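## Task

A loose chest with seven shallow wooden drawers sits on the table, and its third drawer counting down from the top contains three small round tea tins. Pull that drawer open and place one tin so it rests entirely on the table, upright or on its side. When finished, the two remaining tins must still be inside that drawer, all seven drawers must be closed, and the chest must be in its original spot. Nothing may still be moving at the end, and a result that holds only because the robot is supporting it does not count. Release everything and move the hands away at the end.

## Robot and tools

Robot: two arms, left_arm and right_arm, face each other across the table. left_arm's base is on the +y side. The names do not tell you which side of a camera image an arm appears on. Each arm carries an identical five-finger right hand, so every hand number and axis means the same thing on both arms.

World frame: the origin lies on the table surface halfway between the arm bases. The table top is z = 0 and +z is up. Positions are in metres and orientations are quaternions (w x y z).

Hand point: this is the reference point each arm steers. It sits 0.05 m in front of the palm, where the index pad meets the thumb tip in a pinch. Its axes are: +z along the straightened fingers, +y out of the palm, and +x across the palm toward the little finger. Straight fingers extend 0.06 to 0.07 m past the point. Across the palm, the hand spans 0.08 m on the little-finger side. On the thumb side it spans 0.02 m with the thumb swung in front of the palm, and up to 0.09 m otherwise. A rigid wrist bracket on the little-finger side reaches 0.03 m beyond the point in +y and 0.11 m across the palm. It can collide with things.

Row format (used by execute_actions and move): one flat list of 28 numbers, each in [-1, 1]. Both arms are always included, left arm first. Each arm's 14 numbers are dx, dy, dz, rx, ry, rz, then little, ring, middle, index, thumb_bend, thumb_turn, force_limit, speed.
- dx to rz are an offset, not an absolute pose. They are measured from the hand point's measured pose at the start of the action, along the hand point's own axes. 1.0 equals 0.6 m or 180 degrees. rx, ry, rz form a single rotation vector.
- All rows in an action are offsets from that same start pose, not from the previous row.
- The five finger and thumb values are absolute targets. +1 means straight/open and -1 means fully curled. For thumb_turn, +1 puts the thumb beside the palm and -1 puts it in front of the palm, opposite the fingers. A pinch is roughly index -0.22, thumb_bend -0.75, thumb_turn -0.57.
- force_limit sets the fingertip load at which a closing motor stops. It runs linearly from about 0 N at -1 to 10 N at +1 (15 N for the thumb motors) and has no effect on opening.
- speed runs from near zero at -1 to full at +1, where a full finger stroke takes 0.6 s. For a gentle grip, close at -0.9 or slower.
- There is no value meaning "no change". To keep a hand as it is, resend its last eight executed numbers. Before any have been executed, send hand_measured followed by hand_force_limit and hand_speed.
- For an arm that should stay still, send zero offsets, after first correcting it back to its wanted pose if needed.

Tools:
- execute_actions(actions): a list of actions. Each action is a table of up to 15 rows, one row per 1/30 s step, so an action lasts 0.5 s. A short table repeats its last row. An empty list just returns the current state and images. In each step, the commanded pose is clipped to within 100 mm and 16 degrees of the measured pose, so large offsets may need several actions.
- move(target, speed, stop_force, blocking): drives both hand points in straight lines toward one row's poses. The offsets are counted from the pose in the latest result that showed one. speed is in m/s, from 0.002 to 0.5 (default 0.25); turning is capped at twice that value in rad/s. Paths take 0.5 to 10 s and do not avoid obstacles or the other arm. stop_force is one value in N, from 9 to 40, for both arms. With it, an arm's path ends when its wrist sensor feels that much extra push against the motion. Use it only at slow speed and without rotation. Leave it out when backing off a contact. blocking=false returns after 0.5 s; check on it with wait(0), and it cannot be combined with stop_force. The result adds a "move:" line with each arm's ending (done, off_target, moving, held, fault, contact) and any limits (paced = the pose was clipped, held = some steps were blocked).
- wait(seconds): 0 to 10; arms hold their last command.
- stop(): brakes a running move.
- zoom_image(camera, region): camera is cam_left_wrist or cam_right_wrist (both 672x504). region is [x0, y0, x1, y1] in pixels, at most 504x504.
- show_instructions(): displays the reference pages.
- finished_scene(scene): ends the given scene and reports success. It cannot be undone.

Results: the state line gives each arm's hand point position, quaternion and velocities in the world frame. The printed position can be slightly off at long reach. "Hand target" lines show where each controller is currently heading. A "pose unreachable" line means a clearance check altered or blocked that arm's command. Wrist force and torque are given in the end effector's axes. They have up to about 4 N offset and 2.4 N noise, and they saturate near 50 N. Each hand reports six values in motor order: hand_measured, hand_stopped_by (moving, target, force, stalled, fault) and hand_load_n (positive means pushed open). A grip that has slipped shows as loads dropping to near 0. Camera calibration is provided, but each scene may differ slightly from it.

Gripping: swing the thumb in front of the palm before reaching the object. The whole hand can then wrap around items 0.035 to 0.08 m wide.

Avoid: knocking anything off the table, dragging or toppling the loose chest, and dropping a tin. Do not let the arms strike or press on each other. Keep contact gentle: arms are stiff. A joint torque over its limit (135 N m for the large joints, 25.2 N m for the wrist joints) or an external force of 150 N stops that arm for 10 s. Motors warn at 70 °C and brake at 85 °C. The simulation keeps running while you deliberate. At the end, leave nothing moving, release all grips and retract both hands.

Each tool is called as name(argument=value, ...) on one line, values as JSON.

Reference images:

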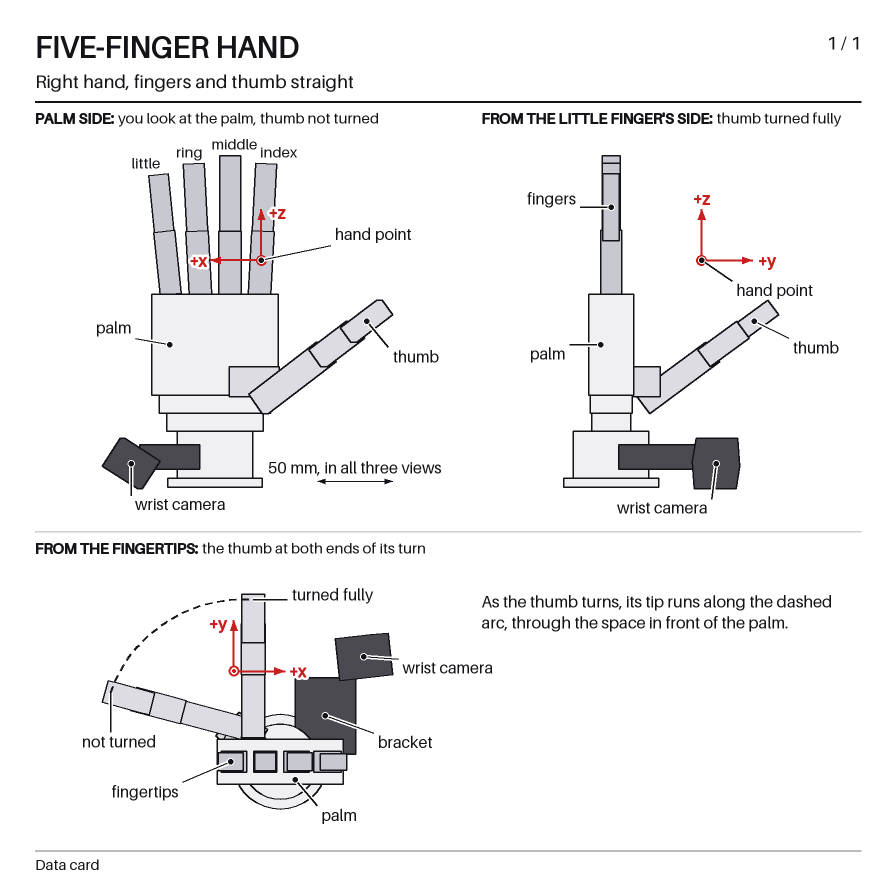

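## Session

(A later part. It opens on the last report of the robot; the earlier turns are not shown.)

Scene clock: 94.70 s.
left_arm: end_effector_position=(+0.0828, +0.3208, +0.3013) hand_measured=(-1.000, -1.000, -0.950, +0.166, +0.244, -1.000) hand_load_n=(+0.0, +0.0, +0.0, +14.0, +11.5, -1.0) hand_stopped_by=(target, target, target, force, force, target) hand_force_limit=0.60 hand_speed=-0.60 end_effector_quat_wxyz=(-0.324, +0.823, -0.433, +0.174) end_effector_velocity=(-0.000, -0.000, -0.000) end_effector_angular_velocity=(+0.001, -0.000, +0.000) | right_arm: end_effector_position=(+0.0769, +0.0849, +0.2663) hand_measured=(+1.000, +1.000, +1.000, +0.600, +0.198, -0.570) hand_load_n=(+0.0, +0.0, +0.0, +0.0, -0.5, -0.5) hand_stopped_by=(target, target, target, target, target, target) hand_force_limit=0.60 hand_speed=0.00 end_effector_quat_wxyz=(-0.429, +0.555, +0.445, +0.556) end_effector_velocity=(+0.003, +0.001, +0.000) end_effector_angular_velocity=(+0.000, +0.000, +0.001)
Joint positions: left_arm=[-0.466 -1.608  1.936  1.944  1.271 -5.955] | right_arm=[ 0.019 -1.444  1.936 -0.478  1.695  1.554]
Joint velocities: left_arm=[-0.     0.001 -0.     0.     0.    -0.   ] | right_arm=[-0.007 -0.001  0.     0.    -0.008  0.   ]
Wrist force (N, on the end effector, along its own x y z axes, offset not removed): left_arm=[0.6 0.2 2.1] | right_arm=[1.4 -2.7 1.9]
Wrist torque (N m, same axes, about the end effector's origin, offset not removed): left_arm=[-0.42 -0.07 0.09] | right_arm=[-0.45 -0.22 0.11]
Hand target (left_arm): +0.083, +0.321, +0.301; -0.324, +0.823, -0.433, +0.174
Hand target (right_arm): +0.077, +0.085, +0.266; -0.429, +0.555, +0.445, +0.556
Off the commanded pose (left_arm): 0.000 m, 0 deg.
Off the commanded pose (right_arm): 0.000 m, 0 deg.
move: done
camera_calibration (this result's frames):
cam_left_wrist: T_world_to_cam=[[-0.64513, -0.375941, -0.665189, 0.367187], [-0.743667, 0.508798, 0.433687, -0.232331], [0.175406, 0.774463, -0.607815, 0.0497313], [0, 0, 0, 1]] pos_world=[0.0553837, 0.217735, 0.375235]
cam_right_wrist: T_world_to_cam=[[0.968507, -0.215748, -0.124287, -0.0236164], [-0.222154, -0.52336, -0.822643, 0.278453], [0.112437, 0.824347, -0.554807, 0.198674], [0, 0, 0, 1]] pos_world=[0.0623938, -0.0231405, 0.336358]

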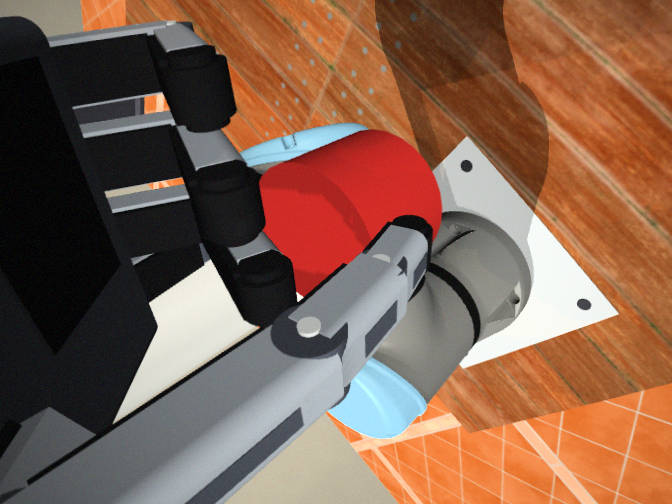

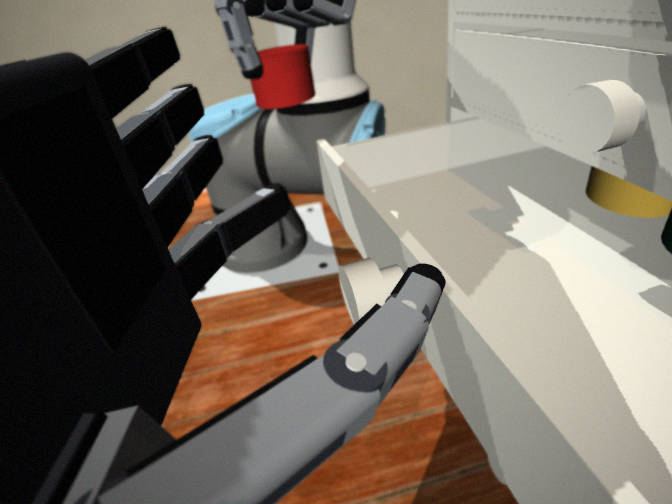

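move(target=[0,0,0,0,0,0,-1,-1,-0.95,0.0,-0.3,-1,0.6,-0.6, 0,0.116,0.037,0,0,0,1,1,1,0.6,0.2,-0.57,0.6,0], speed=0.04)

move(target=[0,0,0,0,0,0,-1,-1,-0.95,0.0,-0.3,-1,0.6,-0.6, 0,0.06,0.018,0,0,0,1,1,1,0.6,0.2,-0.57,0.6,0], speed=0.006, stop_force=9)

Scene clock: 101.00 s.
left_arm: end_effector_position=(+0.0828, +0.3208, +0.3013) hand_measured=(-1.000, -1.000, -0.950, +0.166, +0.244, -1.000) hand_load_n=(+0.0, +0.0, +0.0, +14.0, +11.5, -1.0) hand_stopped_by=(target, target, target, force, force, target) hand_force_limit=0.60 hand_speed=-0.60 end_effector_quat_wxyz=(-0.324, +0.823, -0.433, +0.174) end_effector_velocity=(-0.000, +0.000, -0.000) end_effector_angular_velocity=(+0.001, +0.000, +0.000) | right_arm: end_effector_position=(+0.1494, +0.0900, +0.2674) hand_measured=(+1.000, +1.000, +1.000, +0.600, +0.198, -0.570) hand_load_n=(+0.0, +0.0, +0.0, +0.0, -0.5, +0.5) hand_stopped_by=(target, target, target, target, target, target) hand_force_limit=0.60 hand_speed=0.00 end_effector_quat_wxyz=(-0.429, +0.555, +0.445, +0.556) end_effector_velocity=(+0.003, +0.000, -0.000) end_effector_angular_velocity=(-0.001, +0.001, -0.001)
Joint positions: left_arm=[-0.466 -1.608  1.936  1.944  1.271 -5.955] | right_arm=[-0.158 -1.454  1.944 -0.477  1.518  1.551]
Joint velocities: left_arm=[ 0.     0.001 -0.    -0.     0.001  0.   ] | right_arm=[-0.007  0.001 -0.001  0.001 -0.006  0.   ]
Wrist force (N, on the end effector, along its own x y z axes, offset not removed): left_arm=[-0.9 1.5 1.0] | right_arm=[-1.0 -2.6 1.4]
Wrist torque (N m, same axes, about the end effector's origin, offset not removed): left_arm=[0.02 0.19 0.15] | right_arm=[-0.43 0.03 0.08]
Hand target (left_arm): +0.083, +0.321, +0.301; -0.324, +0.823, -0.433, +0.174
Hand target (right_arm): +0.150, +0.090, +0.267; -0.429, +0.555, +0.445, +0.556
Off the commanded pose (left_arm): 0.000 m, 0 deg.
Off the commanded pose (right_arm): 0.000 m, 0 deg.
move: done
camera_calibration (this result's frames):
cam_left_wrist: T_world_to_cam=[[-0.645129, -0.37594, -0.665189, 0.367187], [-0.743667, 0.508798, 0.433687, -0.232331], [0.175406, 0.774464, -0.607815, 0.0497312], [0, 0, 0, 1]] pos_world=[0.0553836, 0.217735, 0.375235]
cam_right_wrist: T_world_to_cam=[[0.968566, -0.215811, -0.123718, -0.0928109], [-0.221711, -0.523394, -0.822741, 0.298163], [0.112803, 0.824309, -0.554789, 0.186882], [0, 0, 0, 1]] pos_world=[0.134919, -0.0180212, 0.337509]

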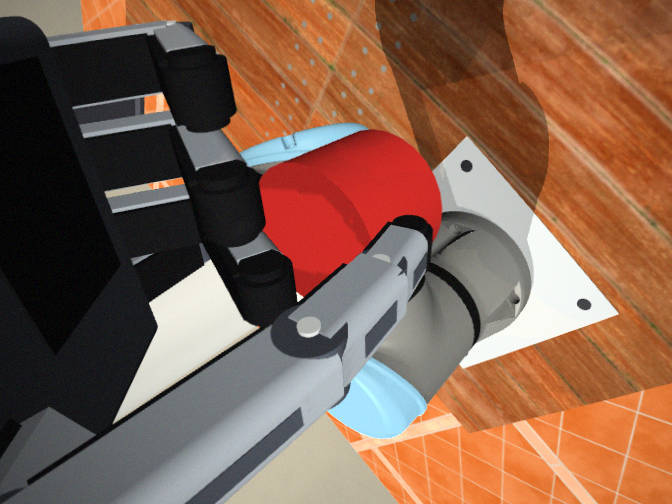

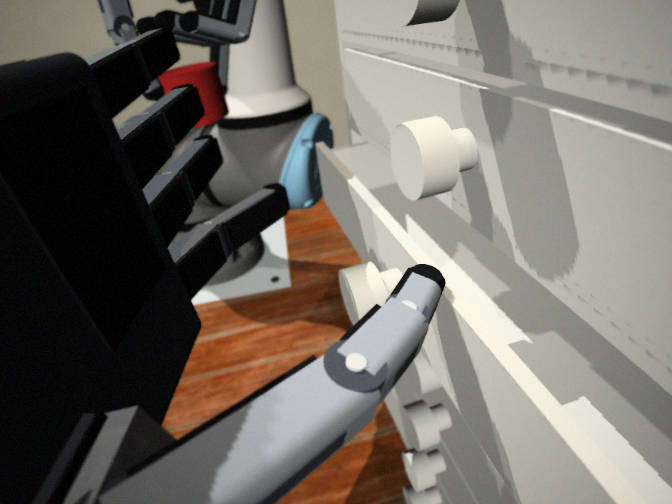

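Scene clock: 105.70 s.
left_arm: end_effector_position=(+0.0828, +0.3208, +0.3013) hand_measured=(-1.000, -1.000, -0.950, +0.166, +0.244, -1.000) hand_load_n=(+0.0, +0.0, +0.0, +14.0, +11.5, -1.0) hand_stopped_by=(target, target, target, force, force, target) hand_force_limit=0.60 hand_speed=-0.60 end_effector_quat_wxyz=(-0.324, +0.823, -0.433, +0.174) end_effector_velocity=(+0.000, +0.000, -0.000) end_effector_angular_velocity=(-0.000, -0.001, -0.001) | right_arm: end_effector_position=(+0.1754, +0.0914, +0.2678) hand_measured=(+1.000, +1.000, +1.000, +0.600, +0.196, -0.570) hand_load_n=(+0.0, +0.0, +0.0, +0.0, -3.5, +7.5) hand_stopped_by=(target, target, target, target, target, target) hand_force_limit=0.60 hand_speed=0.00 end_effector_quat_wxyz=(-0.429, +0.555, +0.445, +0.556) end_effector_velocity=(-0.002, +0.000, +0.001) end_effector_angular_velocity=(+0.001, -0.000, +0.000)
Joint positions: left_arm=[-0.466 -1.608  1.936  1.944  1.271 -5.955] | right_arm=[-0.219 -1.451  1.94  -0.475  1.457  1.55 ]
Joint velocities: left_arm=[ 0.    -0.001  0.001 -0.    -0.001  0.   ] | right_arm=[ 0.006 -0.    -0.001  0.     0.006 -0.   ]
Wrist force (N, on the end effector, along its own x y z axes, offset not removed): left_arm=[1.0 0.8 1.4] | right_arm=[-4.8 -10.0 0.9]
Wrist torque (N m, same axes, about the end effector's origin, offset not removed): left_arm=[-0.12 -0.12 0.19] | right_arm=[-0.73 -0.11 0.31]
Hand target (left_arm): +0.083, +0.321, +0.301; -0.324, +0.823, -0.433, +0.174
Hand target (right_arm): +0.175, +0.091, +0.268; -0.429, +0.555, +0.445, +0.556
Off the commanded pose (left_arm): 0.000 m, 0 deg.
Off the commanded pose (right_arm): 0.012 m, 0 deg.
move: contact (right_arm)
camera_calibration (this result's frames):
cam_left_wrist: T_world_to_cam=[[-0.645129, -0.37594, -0.665189, 0.367187], [-0.743667, 0.508798, 0.433687, -0.232331], [0.175406, 0.774464, -0.607815, 0.0497312], [0, 0, 0, 1]] pos_world=[0.0553836, 0.217735, 0.375235]
cam_right_wrist: T_world_to_cam=[[0.968531, -0.216069, -0.123538, -0.117671], [-0.221717, -0.523473, -0.822689, 0.304939], [0.113088, 0.82419, -0.554906, 0.183019], [0, 0, 0, 1]] pos_world=[0.160881, -0.0166403, 0.337892]

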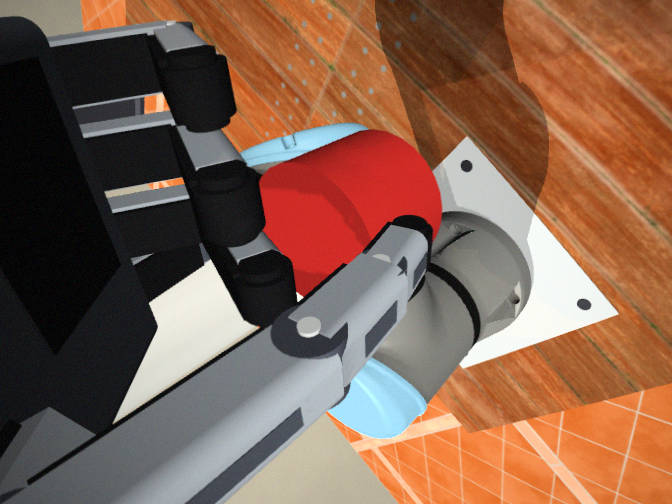

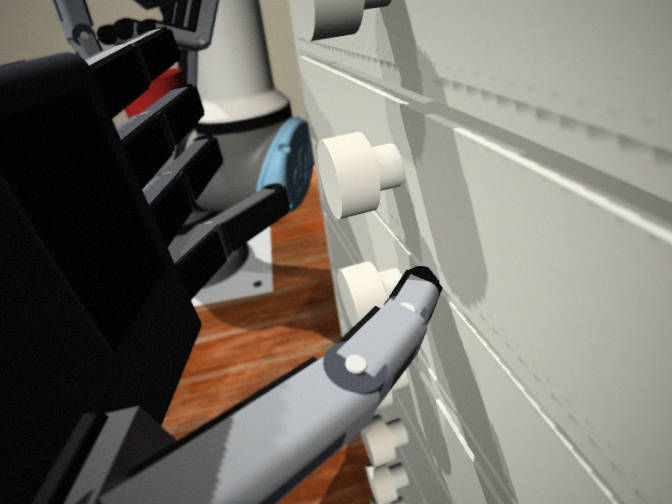

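move(target=[0,0,0,0,0,0,-1,-1,-0.95,0.0,-0.3,-1,0.6,-0.6, 0,-0.157,-0.39,0,0,0,1,1,1,0.6,0.2,-0.57,0.6,0], speed=0.2)

move(target=[0.187,0.125,-0.113,0,0,0,-1,-1,-0.95,0.0,-0.3,-1,0.6,-0.6, 0,0,-0.2,0,0,0,1,1,1,0.6,0.2,-0.57,0.6,0], speed=0.2)

move(target=[0,0.274,0.31,0,0,0,-1,-1,-0.95,0.0,-0.3,-1,0.6,-0.6, 0,0,0,0,0,0,1,1,1,0.6,0.2,-0.57,0.6,0], speed=0.15)

Scene clock: 107.87 s.
left_arm: end_effector_position=(+0.0828, +0.3208, +0.3013) hand_measured=(-1.000, -1.000, -0.950, +0.166, +0.244, -1.000) hand_load_n=(+0.0, +0.0, +0.0, +14.0, +11.5, -1.0) hand_stopped_by=(target, target, target, force, force, target) hand_force_limit=0.60 hand_speed=-0.60 end_effector_quat_wxyz=(-0.324, +0.823, -0.433, +0.174) end_effector_velocity=(+0.001, -0.000, +0.000) end_effector_angular_velocity=(-0.002, -0.001, -0.002) | right_arm: end_effector_position=(+0.0287, -0.1135, +0.2693) hand_measured=(+1.000, +1.000, +1.000, +0.600, +0.198, -0.570) hand_load_n=(+0.0, +0.0, +0.0, +0.0, +0.0, +0.0) hand_stopped_by=(target, target, target, target, target, target) hand_force_limit=0.60 hand_speed=0.00 end_effector_quat_wxyz=(-0.429, +0.555, +0.445, +0.556) end_effector_velocity=(-0.001, -0.002, +0.000) end_effector_angular_velocity=(-0.000, +0.000, -0.002)
Joint positions: left_arm=[-0.466 -1.608  1.936  1.944  1.271 -5.955] | right_arm=[ 0.143 -1.913  2.336 -0.409  1.819  1.556]
Joint velocities: left_arm=[ 0.    -0.001 -0.    -0.    -0.003  0.   ] | right_arm=[ 0.008 -0.002  0.     0.002  0.01   0.   ]
Wrist force (N, on the end effector, along its own x y z axes, offset not removed): left_arm=[1.6 -1.1 0.0] | right_arm=[-0.4 -2.7 1.3]
Wrist torque (N m, same axes, about the end effector's origin, offset not removed): left_arm=[-0.35 -0.13 0.14] | right_arm=[-0.50 0.02 0.09]
Hand target (left_arm): +0.083, +0.321, +0.301; -0.324, +0.823, -0.433, +0.174
Hand target (right_arm): +0.029, -0.114, +0.269; -0.429, +0.556, +0.445, +0.556
Off the commanded pose (left_arm): 0.000 m, 0 deg.
Off the commanded pose (right_arm): 0.000 m, 0 deg.
move: done
camera_calibration (this result's frames):
cam_left_wrist: T_world_to_cam=[[-0.645129, -0.37594, -0.665189, 0.367187], [-0.743667, 0.508798, 0.433687, -0.232331], [0.175406, 0.774464, -0.607815, 0.0497312], [0, 0, 0, 1]] pos_world=[0.0553836, 0.217735, 0.375235]
cam_right_wrist: T_world_to_cam=[[0.96842, -0.215906, -0.124686, -0.0193498], [-0.22258, -0.523339, -0.822541, 0.166347], [0.112339, 0.824318, -0.554869, 0.369298], [0, 0, 0, 1]] pos_world=[0.0142778, -0.221541, 0.339327]

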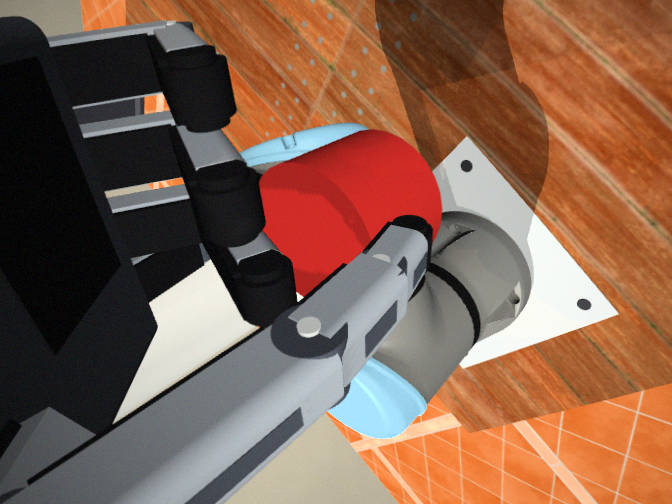

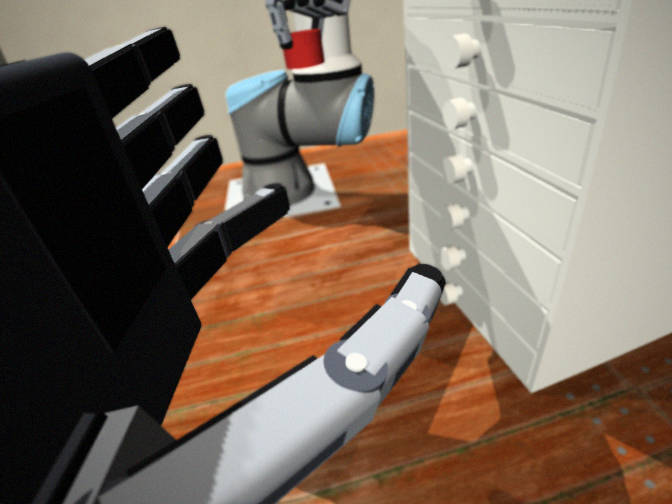

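Scene clock: 109.30 s.
left_arm: end_effector_position=(+0.0629, +0.1715, +0.3000) hand_measured=(-1.000, -1.000, -0.950, +0.166, +0.244, -1.000) hand_load_n=(+0.0, +0.0, +0.0, +14.0, +11.5, -1.0) hand_stopped_by=(target, target, target, force, force, target) hand_force_limit=0.60 hand_speed=-0.60 end_effector_quat_wxyz=(-0.324, +0.823, -0.432, +0.174) end_effector_velocity=(-0.001, -0.003, +0.000) end_effector_angular_velocity=(+0.001, +0.002, +0.001) | right_arm: end_effector_position=(+0.0005, -0.2298, +0.2709) hand_measured=(+1.000, +1.000, +1.000, +0.600, +0.198, -0.570) hand_load_n=(+0.0, +0.0, +0.0, +0.0, +0.0, +0.0) hand_stopped_by=(target, target, target, target, target, target) hand_force_limit=0.60 hand_speed=0.00 end_effector_quat_wxyz=(-0.429, +0.556, +0.445, +0.556) end_effector_velocity=(-0.001, -0.003, +0.000) end_effector_angular_velocity=(-0.000, -0.000, -0.002)
Joint positions: left_arm=[-0.331 -1.236  1.497  1.973  1.185 -5.844] | right_arm=[ 0.393 -2.172  2.454 -0.267  2.069  1.56 ]
Joint velocities: left_arm=[ 0.002  0.007 -0.011  0.003  0.001  0.003] | right_arm=[ 0.015 -0.    -0.     0.001  0.017  0.   ]
Wrist force (N, on the end effector, along its own x y z axes, offset not removed): left_arm=[1.6 0.6 0.1] | right_arm=[0.5 -3.1 3.8]
Wrist torque (N m, same axes, about the end effector's origin, offset not removed): left_arm=[-0.17 -0.11 0.20] | right_arm=[-0.75 -0.18 0.17]
Hand target (left_arm): +0.063, +0.171, +0.300; -0.324, +0.823, -0.432, +0.174
Hand target (right_arm): +0.000, -0.230, +0.271; -0.429, +0.556, +0.445, +0.556
Off the commanded pose (left_arm): 0.000 m, 0 deg.
Off the commanded pose (right_arm): 0.000 m, 0 deg.
move: done
camera_calibration (this result's frames):
cam_left_wrist: T_world_to_cam=[[-0.644817, -0.376108, -0.665397, 0.297381], [-0.743861, 0.508946, 0.433179, -0.170426], [0.175729, 0.774285, -0.607949, 0.168129], [0, 0, 0, 1]] pos_world=[0.0354373, 0.068405, 0.373916]
cam_right_wrist: T_world_to_cam=[[0.968372, -0.215689, -0.125437, -0.0166618], [-0.223114, -0.523484, -0.822304, 0.100455], [0.111697, 0.824283, -0.55505, 0.469319], [0, 0, 0, 1]] pos_world=[-0.0138738, -0.337858, 0.34101]

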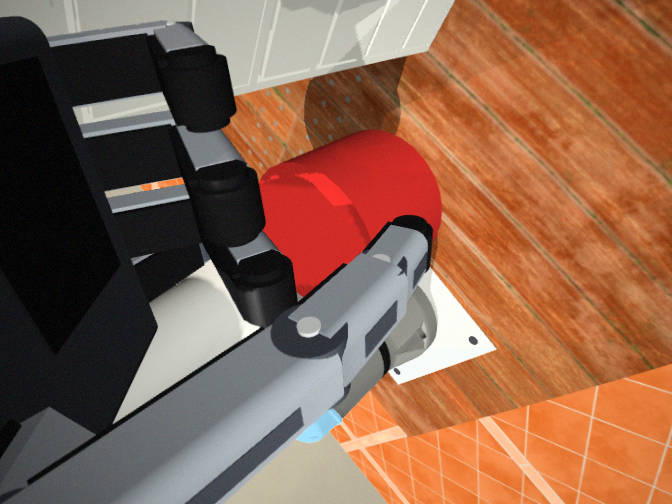

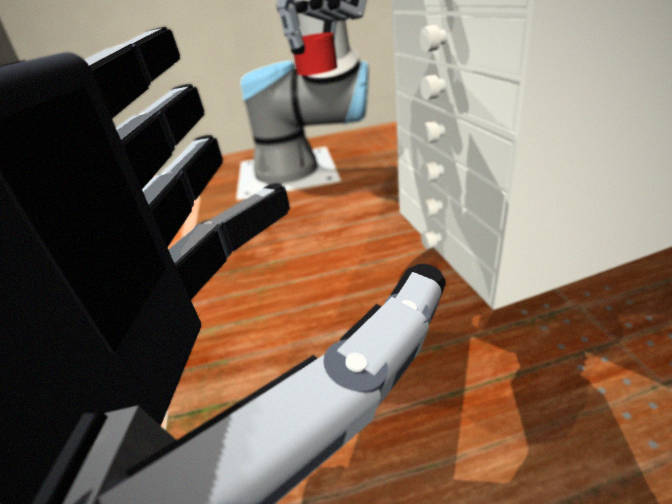

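Scene clock: 111.57 s.
left_arm: end_effector_position=(+0.0696, +0.1746, +0.0522) hand_measured=(-1.000, -1.000, -0.950, +0.166, +0.244, -1.000) hand_load_n=(+0.0, +0.0, +0.0, +14.0, +11.5, -1.0) hand_stopped_by=(target, target, target, force, force, target) hand_force_limit=0.60 hand_speed=-0.60 end_effector_quat_wxyz=(-0.324, +0.823, -0.432, +0.174) end_effector_velocity=(-0.000, -0.000, -0.003) end_effector_angular_velocity=(+0.001, +0.000, +0.000) | right_arm: end_effector_position=(+0.0005, -0.2298, +0.2709) hand_measured=(+1.000, +1.000, +1.000, +0.600, +0.198, -0.570) hand_load_n=(+0.0, +0.0, +0.0, +0.0, +0.0, +0.0) hand_stopped_by=(target, target, target, target, target, target) hand_force_limit=0.60 hand_speed=0.00 end_effector_quat_wxyz=(-0.429, +0.556, +0.445, +0.556) end_effector_velocity=(-0.000, +0.000, -0.000) end_effector_angular_velocity=(-0.000, +0.000, +0.001)
Joint positions: left_arm=[-0.319 -0.938  1.772  1.397  1.178 -5.835] | right_arm=[ 0.393 -2.172  2.454 -0.267  2.069  1.56 ]
Joint velocities: left_arm=[ 0.     0.005  0.    -0.005  0.     0.   ] | right_arm=[-0.    -0.     0.    -0.    -0.001  0.   ]
Wrist force (N, on the end effector, along its own x y z axes, offset not removed): left_arm=[0.8 1.9 -0.3] | right_arm=[-0.2 -2.6 3.0]
Wrist torque (N m, same axes, about the end effector's origin, offset not removed): left_arm=[0.15 -0.06 0.27] | right_arm=[-0.64 -0.06 0.15]
Hand target (left_arm): +0.070, +0.175, +0.052; -0.324, +0.823, -0.432, +0.174
Hand target (right_arm): +0.001, -0.230, +0.271; -0.429, +0.556, +0.445, +0.556
Off the commanded pose (left_arm): 0.001 m, 0 deg.
Off the commanded pose (right_arm): 0.000 m, 0 deg.
move: done
camera_calibration (this result's frames):
cam_left_wrist: T_world_to_cam=[[-0.644788, -0.376119, -0.665419, 0.138057], [-0.743883, 0.508941, 0.433148, -0.0596617], [0.175744, 0.774283, -0.607948, 0.0138228], [0, 0, 0, 1]] pos_world=[0.042207, 0.0715874, 0.126112]
cam_right_wrist: T_world_to_cam=[[0.96837, -0.215688, -0.125449, -0.0166583], [-0.223123, -0.523482, -0.822303, 0.100455], [0.111691, 0.824285, -0.555049, 0.469318], [0, 0, 0, 1]] pos_world=[-0.0138733, -0.337859, 0.341009]

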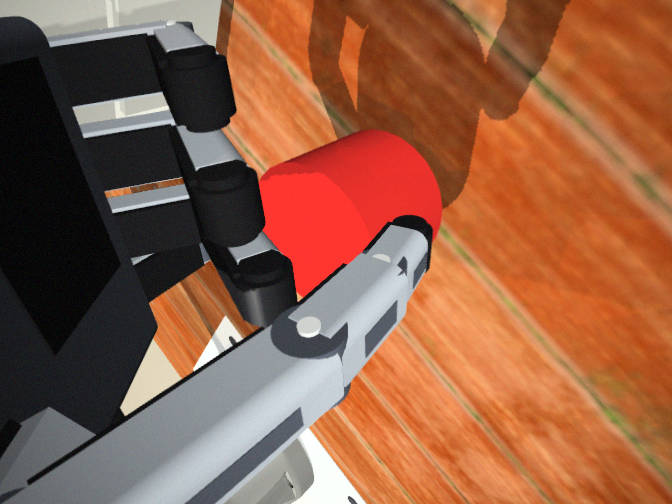

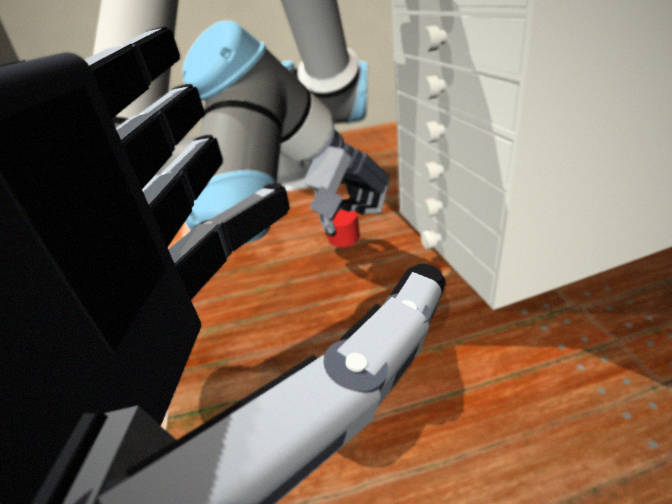

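move(target=[0,0.034,0.037,0,0,0,-1,-1,-0.95,0.0,-0.3,-1,0.6,-0.6, 0,0,0,0,0,0,1,1,1,0.6,0.2,-0.57,0.6,0], speed=0.005, stop_force=9)

move(target=[0,0,0,0,0,0,-1,-1,-0.95,0.65,0.6,-1,0.6,-0.3, 0,0,0,0,0,0,1,1,1,0.6,0.2,-0.57,0.6,0])

move(target=[0,-0.2,-0.25,0,0,0,-1,-1,-0.95,0.65,0.6,-1,0.6,-0.3, 0,0,0,0,0,0,1,1,1,0.6,0.2,-0.57,0.6,0], speed=0.12)

Scene clock: 115.87 s.
left_arm: end_effector_position=(+0.0699, +0.1747, +0.0332) hand_measured=(-1.000, -1.000, -0.950, +0.166, +0.244, -1.000) hand_load_n=(+0.0, +0.0, +0.0, +11.5, +10.0, -1.0) hand_stopped_by=(target, target, target, force, force, target) hand_force_limit=0.60 hand_speed=-0.60 end_effector_quat_wxyz=(-0.324, +0.823, -0.432, +0.174) end_effector_velocity=(+0.000, +0.000, +0.002) end_effector_angular_velocity=(-0.000, -0.000, -0.000) | right_arm: end_effector_position=(+0.0005, -0.2298, +0.2709) hand_measured=(+1.000, +1.000, +1.000, +0.600, +0.198, -0.570) hand_load_n=(+0.0, +0.0, +0.0, +0.0, +0.0, +0.0) hand_stopped_by=(target, target, target, target, target, target) hand_force_limit=0.60 hand_speed=0.00 end_effector_quat_wxyz=(-0.429, +0.556, +0.445, +0.556) end_effector_velocity=(+0.000, -0.000, -0.000) end_effector_angular_velocity=(+0.000, +0.000, +0.000)
Joint positions: left_arm=[-0.319 -0.904  1.777  1.358  1.177 -5.834] | right_arm=[ 0.393 -2.172  2.454 -0.267  2.069  1.56 ]
Joint velocities: left_arm=[-0.    -0.005  0.     0.004 -0.     0.   ] | right_arm=[-0.    -0.     0.001 -0.001 -0.     0.   ]
Wrist force (N, on the end effector, along its own x y z axes, offset not removed): left_arm=[-2.1 -6.7 -5.4] | right_arm=[-0.1 -2.5 2.7]
Wrist torque (N m, same axes, about the end effector's origin, offset not removed): left_arm=[0.20 0.27 0.13] | right_arm=[-0.63 -0.10 0.15]
Hand target (left_arm): +0.070, +0.175, +0.034; -0.324, +0.823, -0.432, +0.174
Hand target (right_arm): +0.001, -0.230, +0.271; -0.429, +0.556, +0.445, +0.556
Off the commanded pose (left_arm): 0.011 m, 0 deg.
Off the commanded pose (right_arm): 0.000 m, 0 deg.
move: contact (left_arm)
camera_calibration (this result's frames):
cam_left_wrist: T_world_to_cam=[[-0.64479, -0.376103, -0.665426, 0.125563], [-0.743873, 0.50897, 0.433131, -0.0512758], [0.17578, 0.774271, -0.607952, 0.00219195], [0, 0, 0, 1]] pos_world=[0.0424339, 0.0716254, 0.107095]
cam_right_wrist: T_world_to_cam=[[0.96837, -0.215688, -0.125449, -0.0166582], [-0.223124, -0.523482, -0.822303, 0.100455], [0.111691, 0.824285, -0.555049, 0.469318], [0, 0, 0, 1]] pos_world=[-0.0138733, -0.337859, 0.341009]

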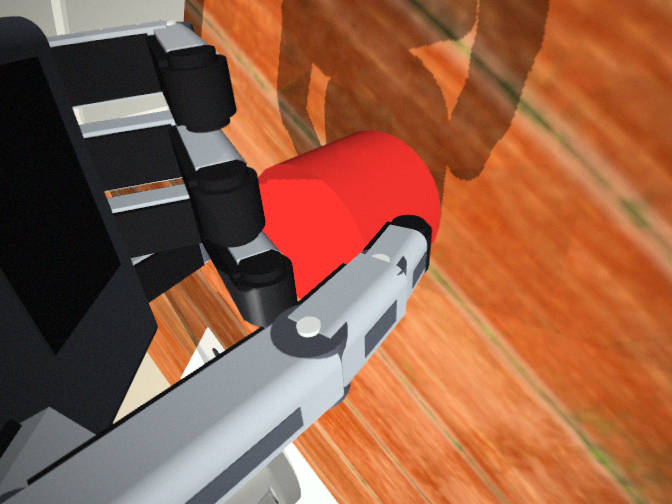

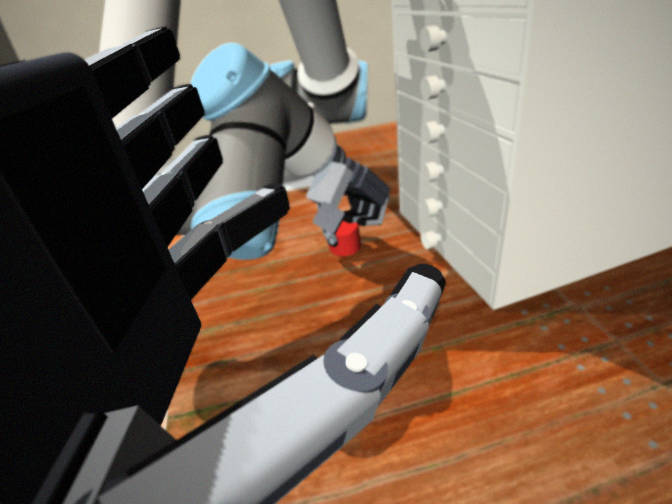

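Scene clock: 116.63 s.
left_arm: end_effector_position=(+0.0699, +0.1747, +0.0332) hand_measured=(-1.000, -1.000, -0.950, +0.650, +0.600, -1.000) hand_load_n=(+0.0, +0.0, +0.0, +0.0, +0.0, +0.0) hand_stopped_by=(target, target, target, target, target, target) hand_force_limit=0.60 hand_speed=-0.30 end_effector_quat_wxyz=(-0.324, +0.823, -0.432, +0.174) end_effector_velocity=(-0.000, -0.000, -0.000) end_effector_angular_velocity=(-0.001, +0.000, -0.000) | right_arm: end_effector_position=(+0.0005, -0.2298, +0.2709) hand_measured=(+1.000, +1.000, +1.000, +0.600, +0.198, -0.570) hand_load_n=(+0.0, +0.0, +0.0, +0.0, +0.0, +0.0) hand_stopped_by=(target, target, target, target, target, target) hand_force_limit=0.60 hand_speed=0.00 end_effector_quat_wxyz=(-0.429, +0.556, +0.445, +0.556) end_effector_velocity=(+0.000, -0.000, -0.000) end_effector_angular_velocity=(-0.001, -0.000, -0.000)
Joint positions: left_arm=[-0.319 -0.904  1.777  1.358  1.177 -5.834] | right_arm=[ 0.393 -2.172  2.454 -0.267  2.069  1.56 ]
Joint velocities: left_arm=[-0.     0.    -0.001 -0.    -0.     0.   ] | right_arm=[ 0.    -0.    -0.     0.001  0.     0.   ]
Wrist force (N, on the end effector, along its own x y z axes, offset not removed): left_arm=[0.4 0.1 0.9] | right_arm=[-0.7 -2.1 2.0]
Wrist torque (N m, same axes, about the end effector's origin, offset not removed): left_arm=[-0.20 -0.11 0.16] | right_arm=[-0.43 0.02 0.09]
Hand target (left_arm): +0.070, +0.175, +0.033; -0.324, +0.823, -0.432, +0.174
Hand target (right_arm): +0.001, -0.230, +0.271; -0.429, +0.556, +0.445, +0.556
Off the commanded pose (left_arm): 0.000 m, 0 deg.
Off the commanded pose (right_arm): 0.000 m, 0 deg.
move: done
camera_calibration (this result's frames):
cam_left_wrist: T_world_to_cam=[[-0.644793, -0.376109, -0.66542, 0.125566], [-0.743871, 0.508974, 0.433129, -0.0512781], [0.175778, 0.774265, -0.60796, 0.00219684], [0, 0, 0, 1]] pos_world=[0.0424337, 0.0716249, 0.1071]
cam_right_wrist: T_world_to_cam=[[0.96837, -0.215688, -0.125449, -0.0166583], [-0.223124, -0.523482, -0.822303, 0.100455], [0.111691, 0.824285, -0.555049, 0.469318], [0, 0, 0, 1]] pos_world=[-0.0138733, -0.337859, 0.341009]

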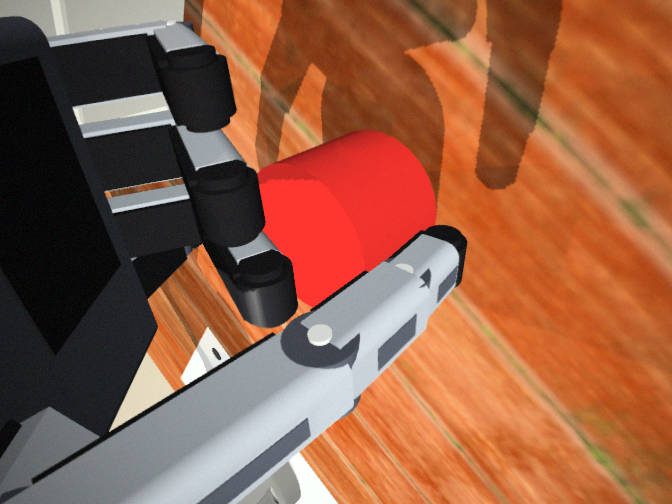

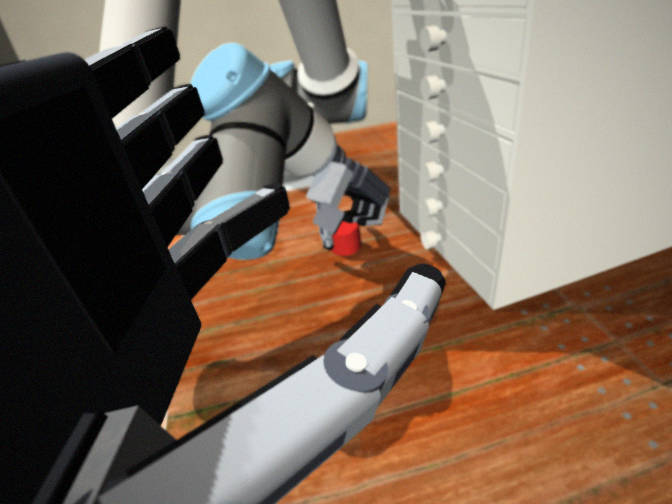

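Scene clock: 118.80 s.
left_arm: end_effector_position=(+0.0569, +0.1669, +0.2244) hand_measured=(-1.000, -1.000, -0.950, +0.650, +0.600, -1.000) hand_load_n=(+0.0, +0.0, +0.0, +0.0, +0.0, +0.0) hand_stopped_by=(target, target, target, target, target, target) hand_force_limit=0.60 hand_speed=-0.30 end_effector_quat_wxyz=(-0.324, +0.823, -0.432, +0.174) end_effector_velocity=(+0.000, -0.001, +0.002) end_effector_angular_velocity=(+0.000, -0.002, -0.001) | right_arm: end_effector_position=(+0.0005, -0.2298, +0.2709) hand_measured=(+1.000, +1.000, +1.000, +0.600, +0.198, -0.570) hand_load_n=(+0.0, +0.0, +0.0, +0.0, +0.0, +0.0) hand_stopped_by=(target, target, target, target, target, target) hand_force_limit=0.60 hand_speed=0.00 end_effector_quat_wxyz=(-0.429, +0.556, +0.445, +0.556) end_effector_velocity=(+0.000, +0.000, +0.000) end_effector_angular_velocity=(+0.001, +0.001, -0.001)
Joint positions: left_arm=[-0.339 -1.163  1.6    1.8    1.19  -5.852] | right_arm=[ 0.393 -2.172  2.454 -0.267  2.069  1.56 ]
Joint velocities: left_arm=[-0.    -0.001 -0.005  0.007 -0.002 -0.   ] | right_arm=[-0.     0.    -0.001 -0.     0.001  0.   ]
Wrist force (N, on the end effector, along its own x y z axes, offset not removed): left_arm=[0.4 -0.3 0.0] | right_arm=[-0.2 -3.1 4.0]
Wrist torque (N m, same axes, about the end effector's origin, offset not removed): left_arm=[-0.22 -0.05 0.15] | right_arm=[-0.72 -0.07 0.10]
Hand target (left_arm): +0.057, +0.167, +0.225; -0.324, +0.823, -0.432, +0.174
Hand target (right_arm): +0.001, -0.230, +0.271; -0.429, +0.556, +0.445, +0.556
Off the commanded pose (left_arm): 0.001 m, 0 deg.
Off the commanded pose (right_arm): 0.000 m, 0 deg.
move: done
camera_calibration (this result's frames):
cam_left_wrist: T_world_to_cam=[[-0.64485, -0.376108, -0.665365, 0.241488], [-0.743828, 0.509001, 0.433173, -0.139821], [0.175752, 0.774249, -0.607988, 0.126703], [0, 0, 0, 1]] pos_world=[0.0294526, 0.0638947, 0.298278]
cam_right_wrist: T_world_to_cam=[[0.96837, -0.215689, -0.125449, -0.0166584], [-0.223124, -0.523482, -0.822303, 0.100455], [0.111691, 0.824285, -0.555049, 0.469318], [0, 0, 0, 1]] pos_world=[-0.0138733, -0.337859, 0.341009]

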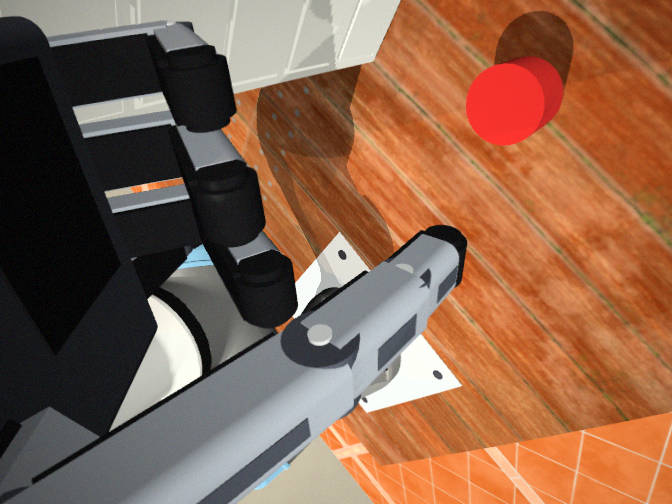

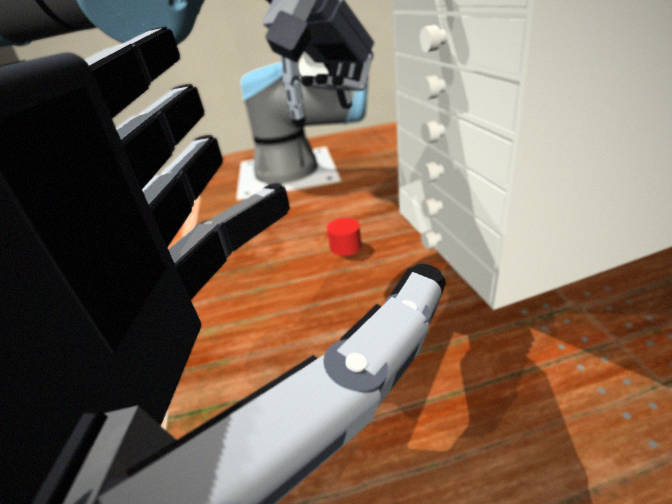

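move(target=[-0.2,-0.1,-0.05,0,0,0,-1,-1,-0.95,0.65,0.6,-1,0.6,-0.3, 0.342,0.388,-0.045,0.555,-0.227,-0.558,1,1,1,1,1,1,0.6,0])

Scene clock: 124.97 s.
left_arm: end_effector_position=(+0.0081, +0.2792, +0.2866) hand_measured=(-1.000, -1.000, -0.950, +0.650, +0.600, -1.000) hand_load_n=(+0.0, +0.0, +0.0, +0.0, +0.0, +0.0) hand_stopped_by=(target, target, target, target, target, target) hand_force_limit=0.60 hand_speed=-0.30 end_effector_quat_wxyz=(-0.324, +0.823, -0.433, +0.174) end_effector_velocity=(-0.000, +0.001, +0.001) end_effector_angular_velocity=(-0.002, +0.001, -0.000) | right_arm: end_effector_position=(+0.2169, -0.3067, +0.4807) hand_measured=(+1.000, +1.000, +1.000, +1.000, +1.000, +1.000) hand_load_n=(+0.0, +0.0, +0.0, +0.0, +0.0, +0.0) hand_stopped_by=(target, target, target, target, target, target) hand_force_limit=0.60 hand_speed=0.00 end_effector_quat_wxyz=(+0.002, -0.265, +0.964, -0.002) end_effector_velocity=(+0.001, -0.001, +0.001) end_effector_angular_velocity=(-0.010, -0.009, +0.010)
Joint positions: left_arm=[-0.591 -1.46   1.826  1.93   1.353 -6.053] | right_arm=[-1.193 -1.692  1.307  1.951  1.575 -1.863]
Joint velocities: left_arm=[-0.002 -0.003  0.001  0.001  0.001 -0.002] | right_arm=[ 0.008  0.006 -0.011 -0.     0.011 -0.002]
Wrist force (N, on the end effector, along its own x y z axes, offset not removed): left_arm=[-1.1 -0.7 -0.3] | right_arm=[-0.9 -2.2 2.7]
Wrist torque (N m, same axes, about the end effector's origin, offset not removed): left_arm=[-0.27 0.31 0.03] | right_arm=[-0.51 0.07 0.14]
Hand target (left_arm): +0.008, +0.279, +0.287; -0.324, +0.823, -0.433, +0.174
Hand target (right_arm): +0.217, -0.307, +0.481; +0.002, -0.266, +0.964, -0.003
Off the commanded pose (left_arm): 0.000 m, 0 deg.
Off the commanded pose (right_arm): 0.001 m, 0 deg.
move: done; limits=paced
camera_calibration (this result's frames):
cam_left_wrist: T_world_to_cam=[[-0.645337, -0.375921, -0.664999, 0.29349], [-0.743501, 0.508921, 0.433827, -0.260405], [0.175348, 0.774392, -0.607923, 0.0861142], [0, 0, 0, 1]] pos_world=[-0.0193115, 0.176169, 0.360492]
cam_right_wrist: T_world_to_cam=[[-0.382955, 0.92343, -0.0249387, 0.377679], [0.764028, 0.331793, 0.55333, -0.332072], [0.519236, 0.192847, -0.832589, 0.476261], [0, 0, 0, 1]] pos_world=[0.151055, -0.330427, 0.589693]

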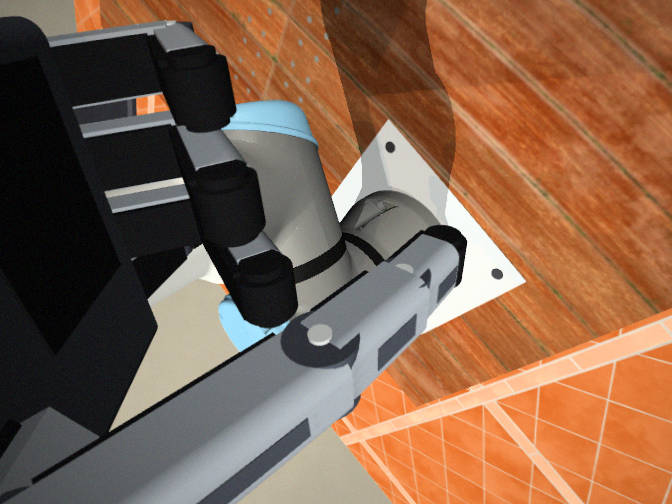

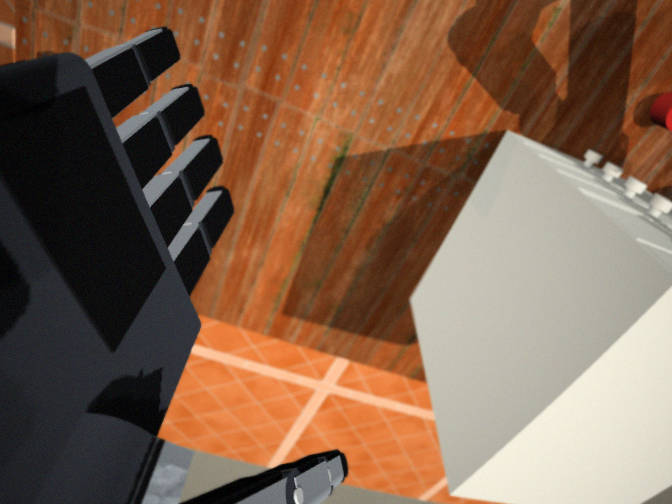

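finished_scene(scene=1)

The scene is finished: the task was done.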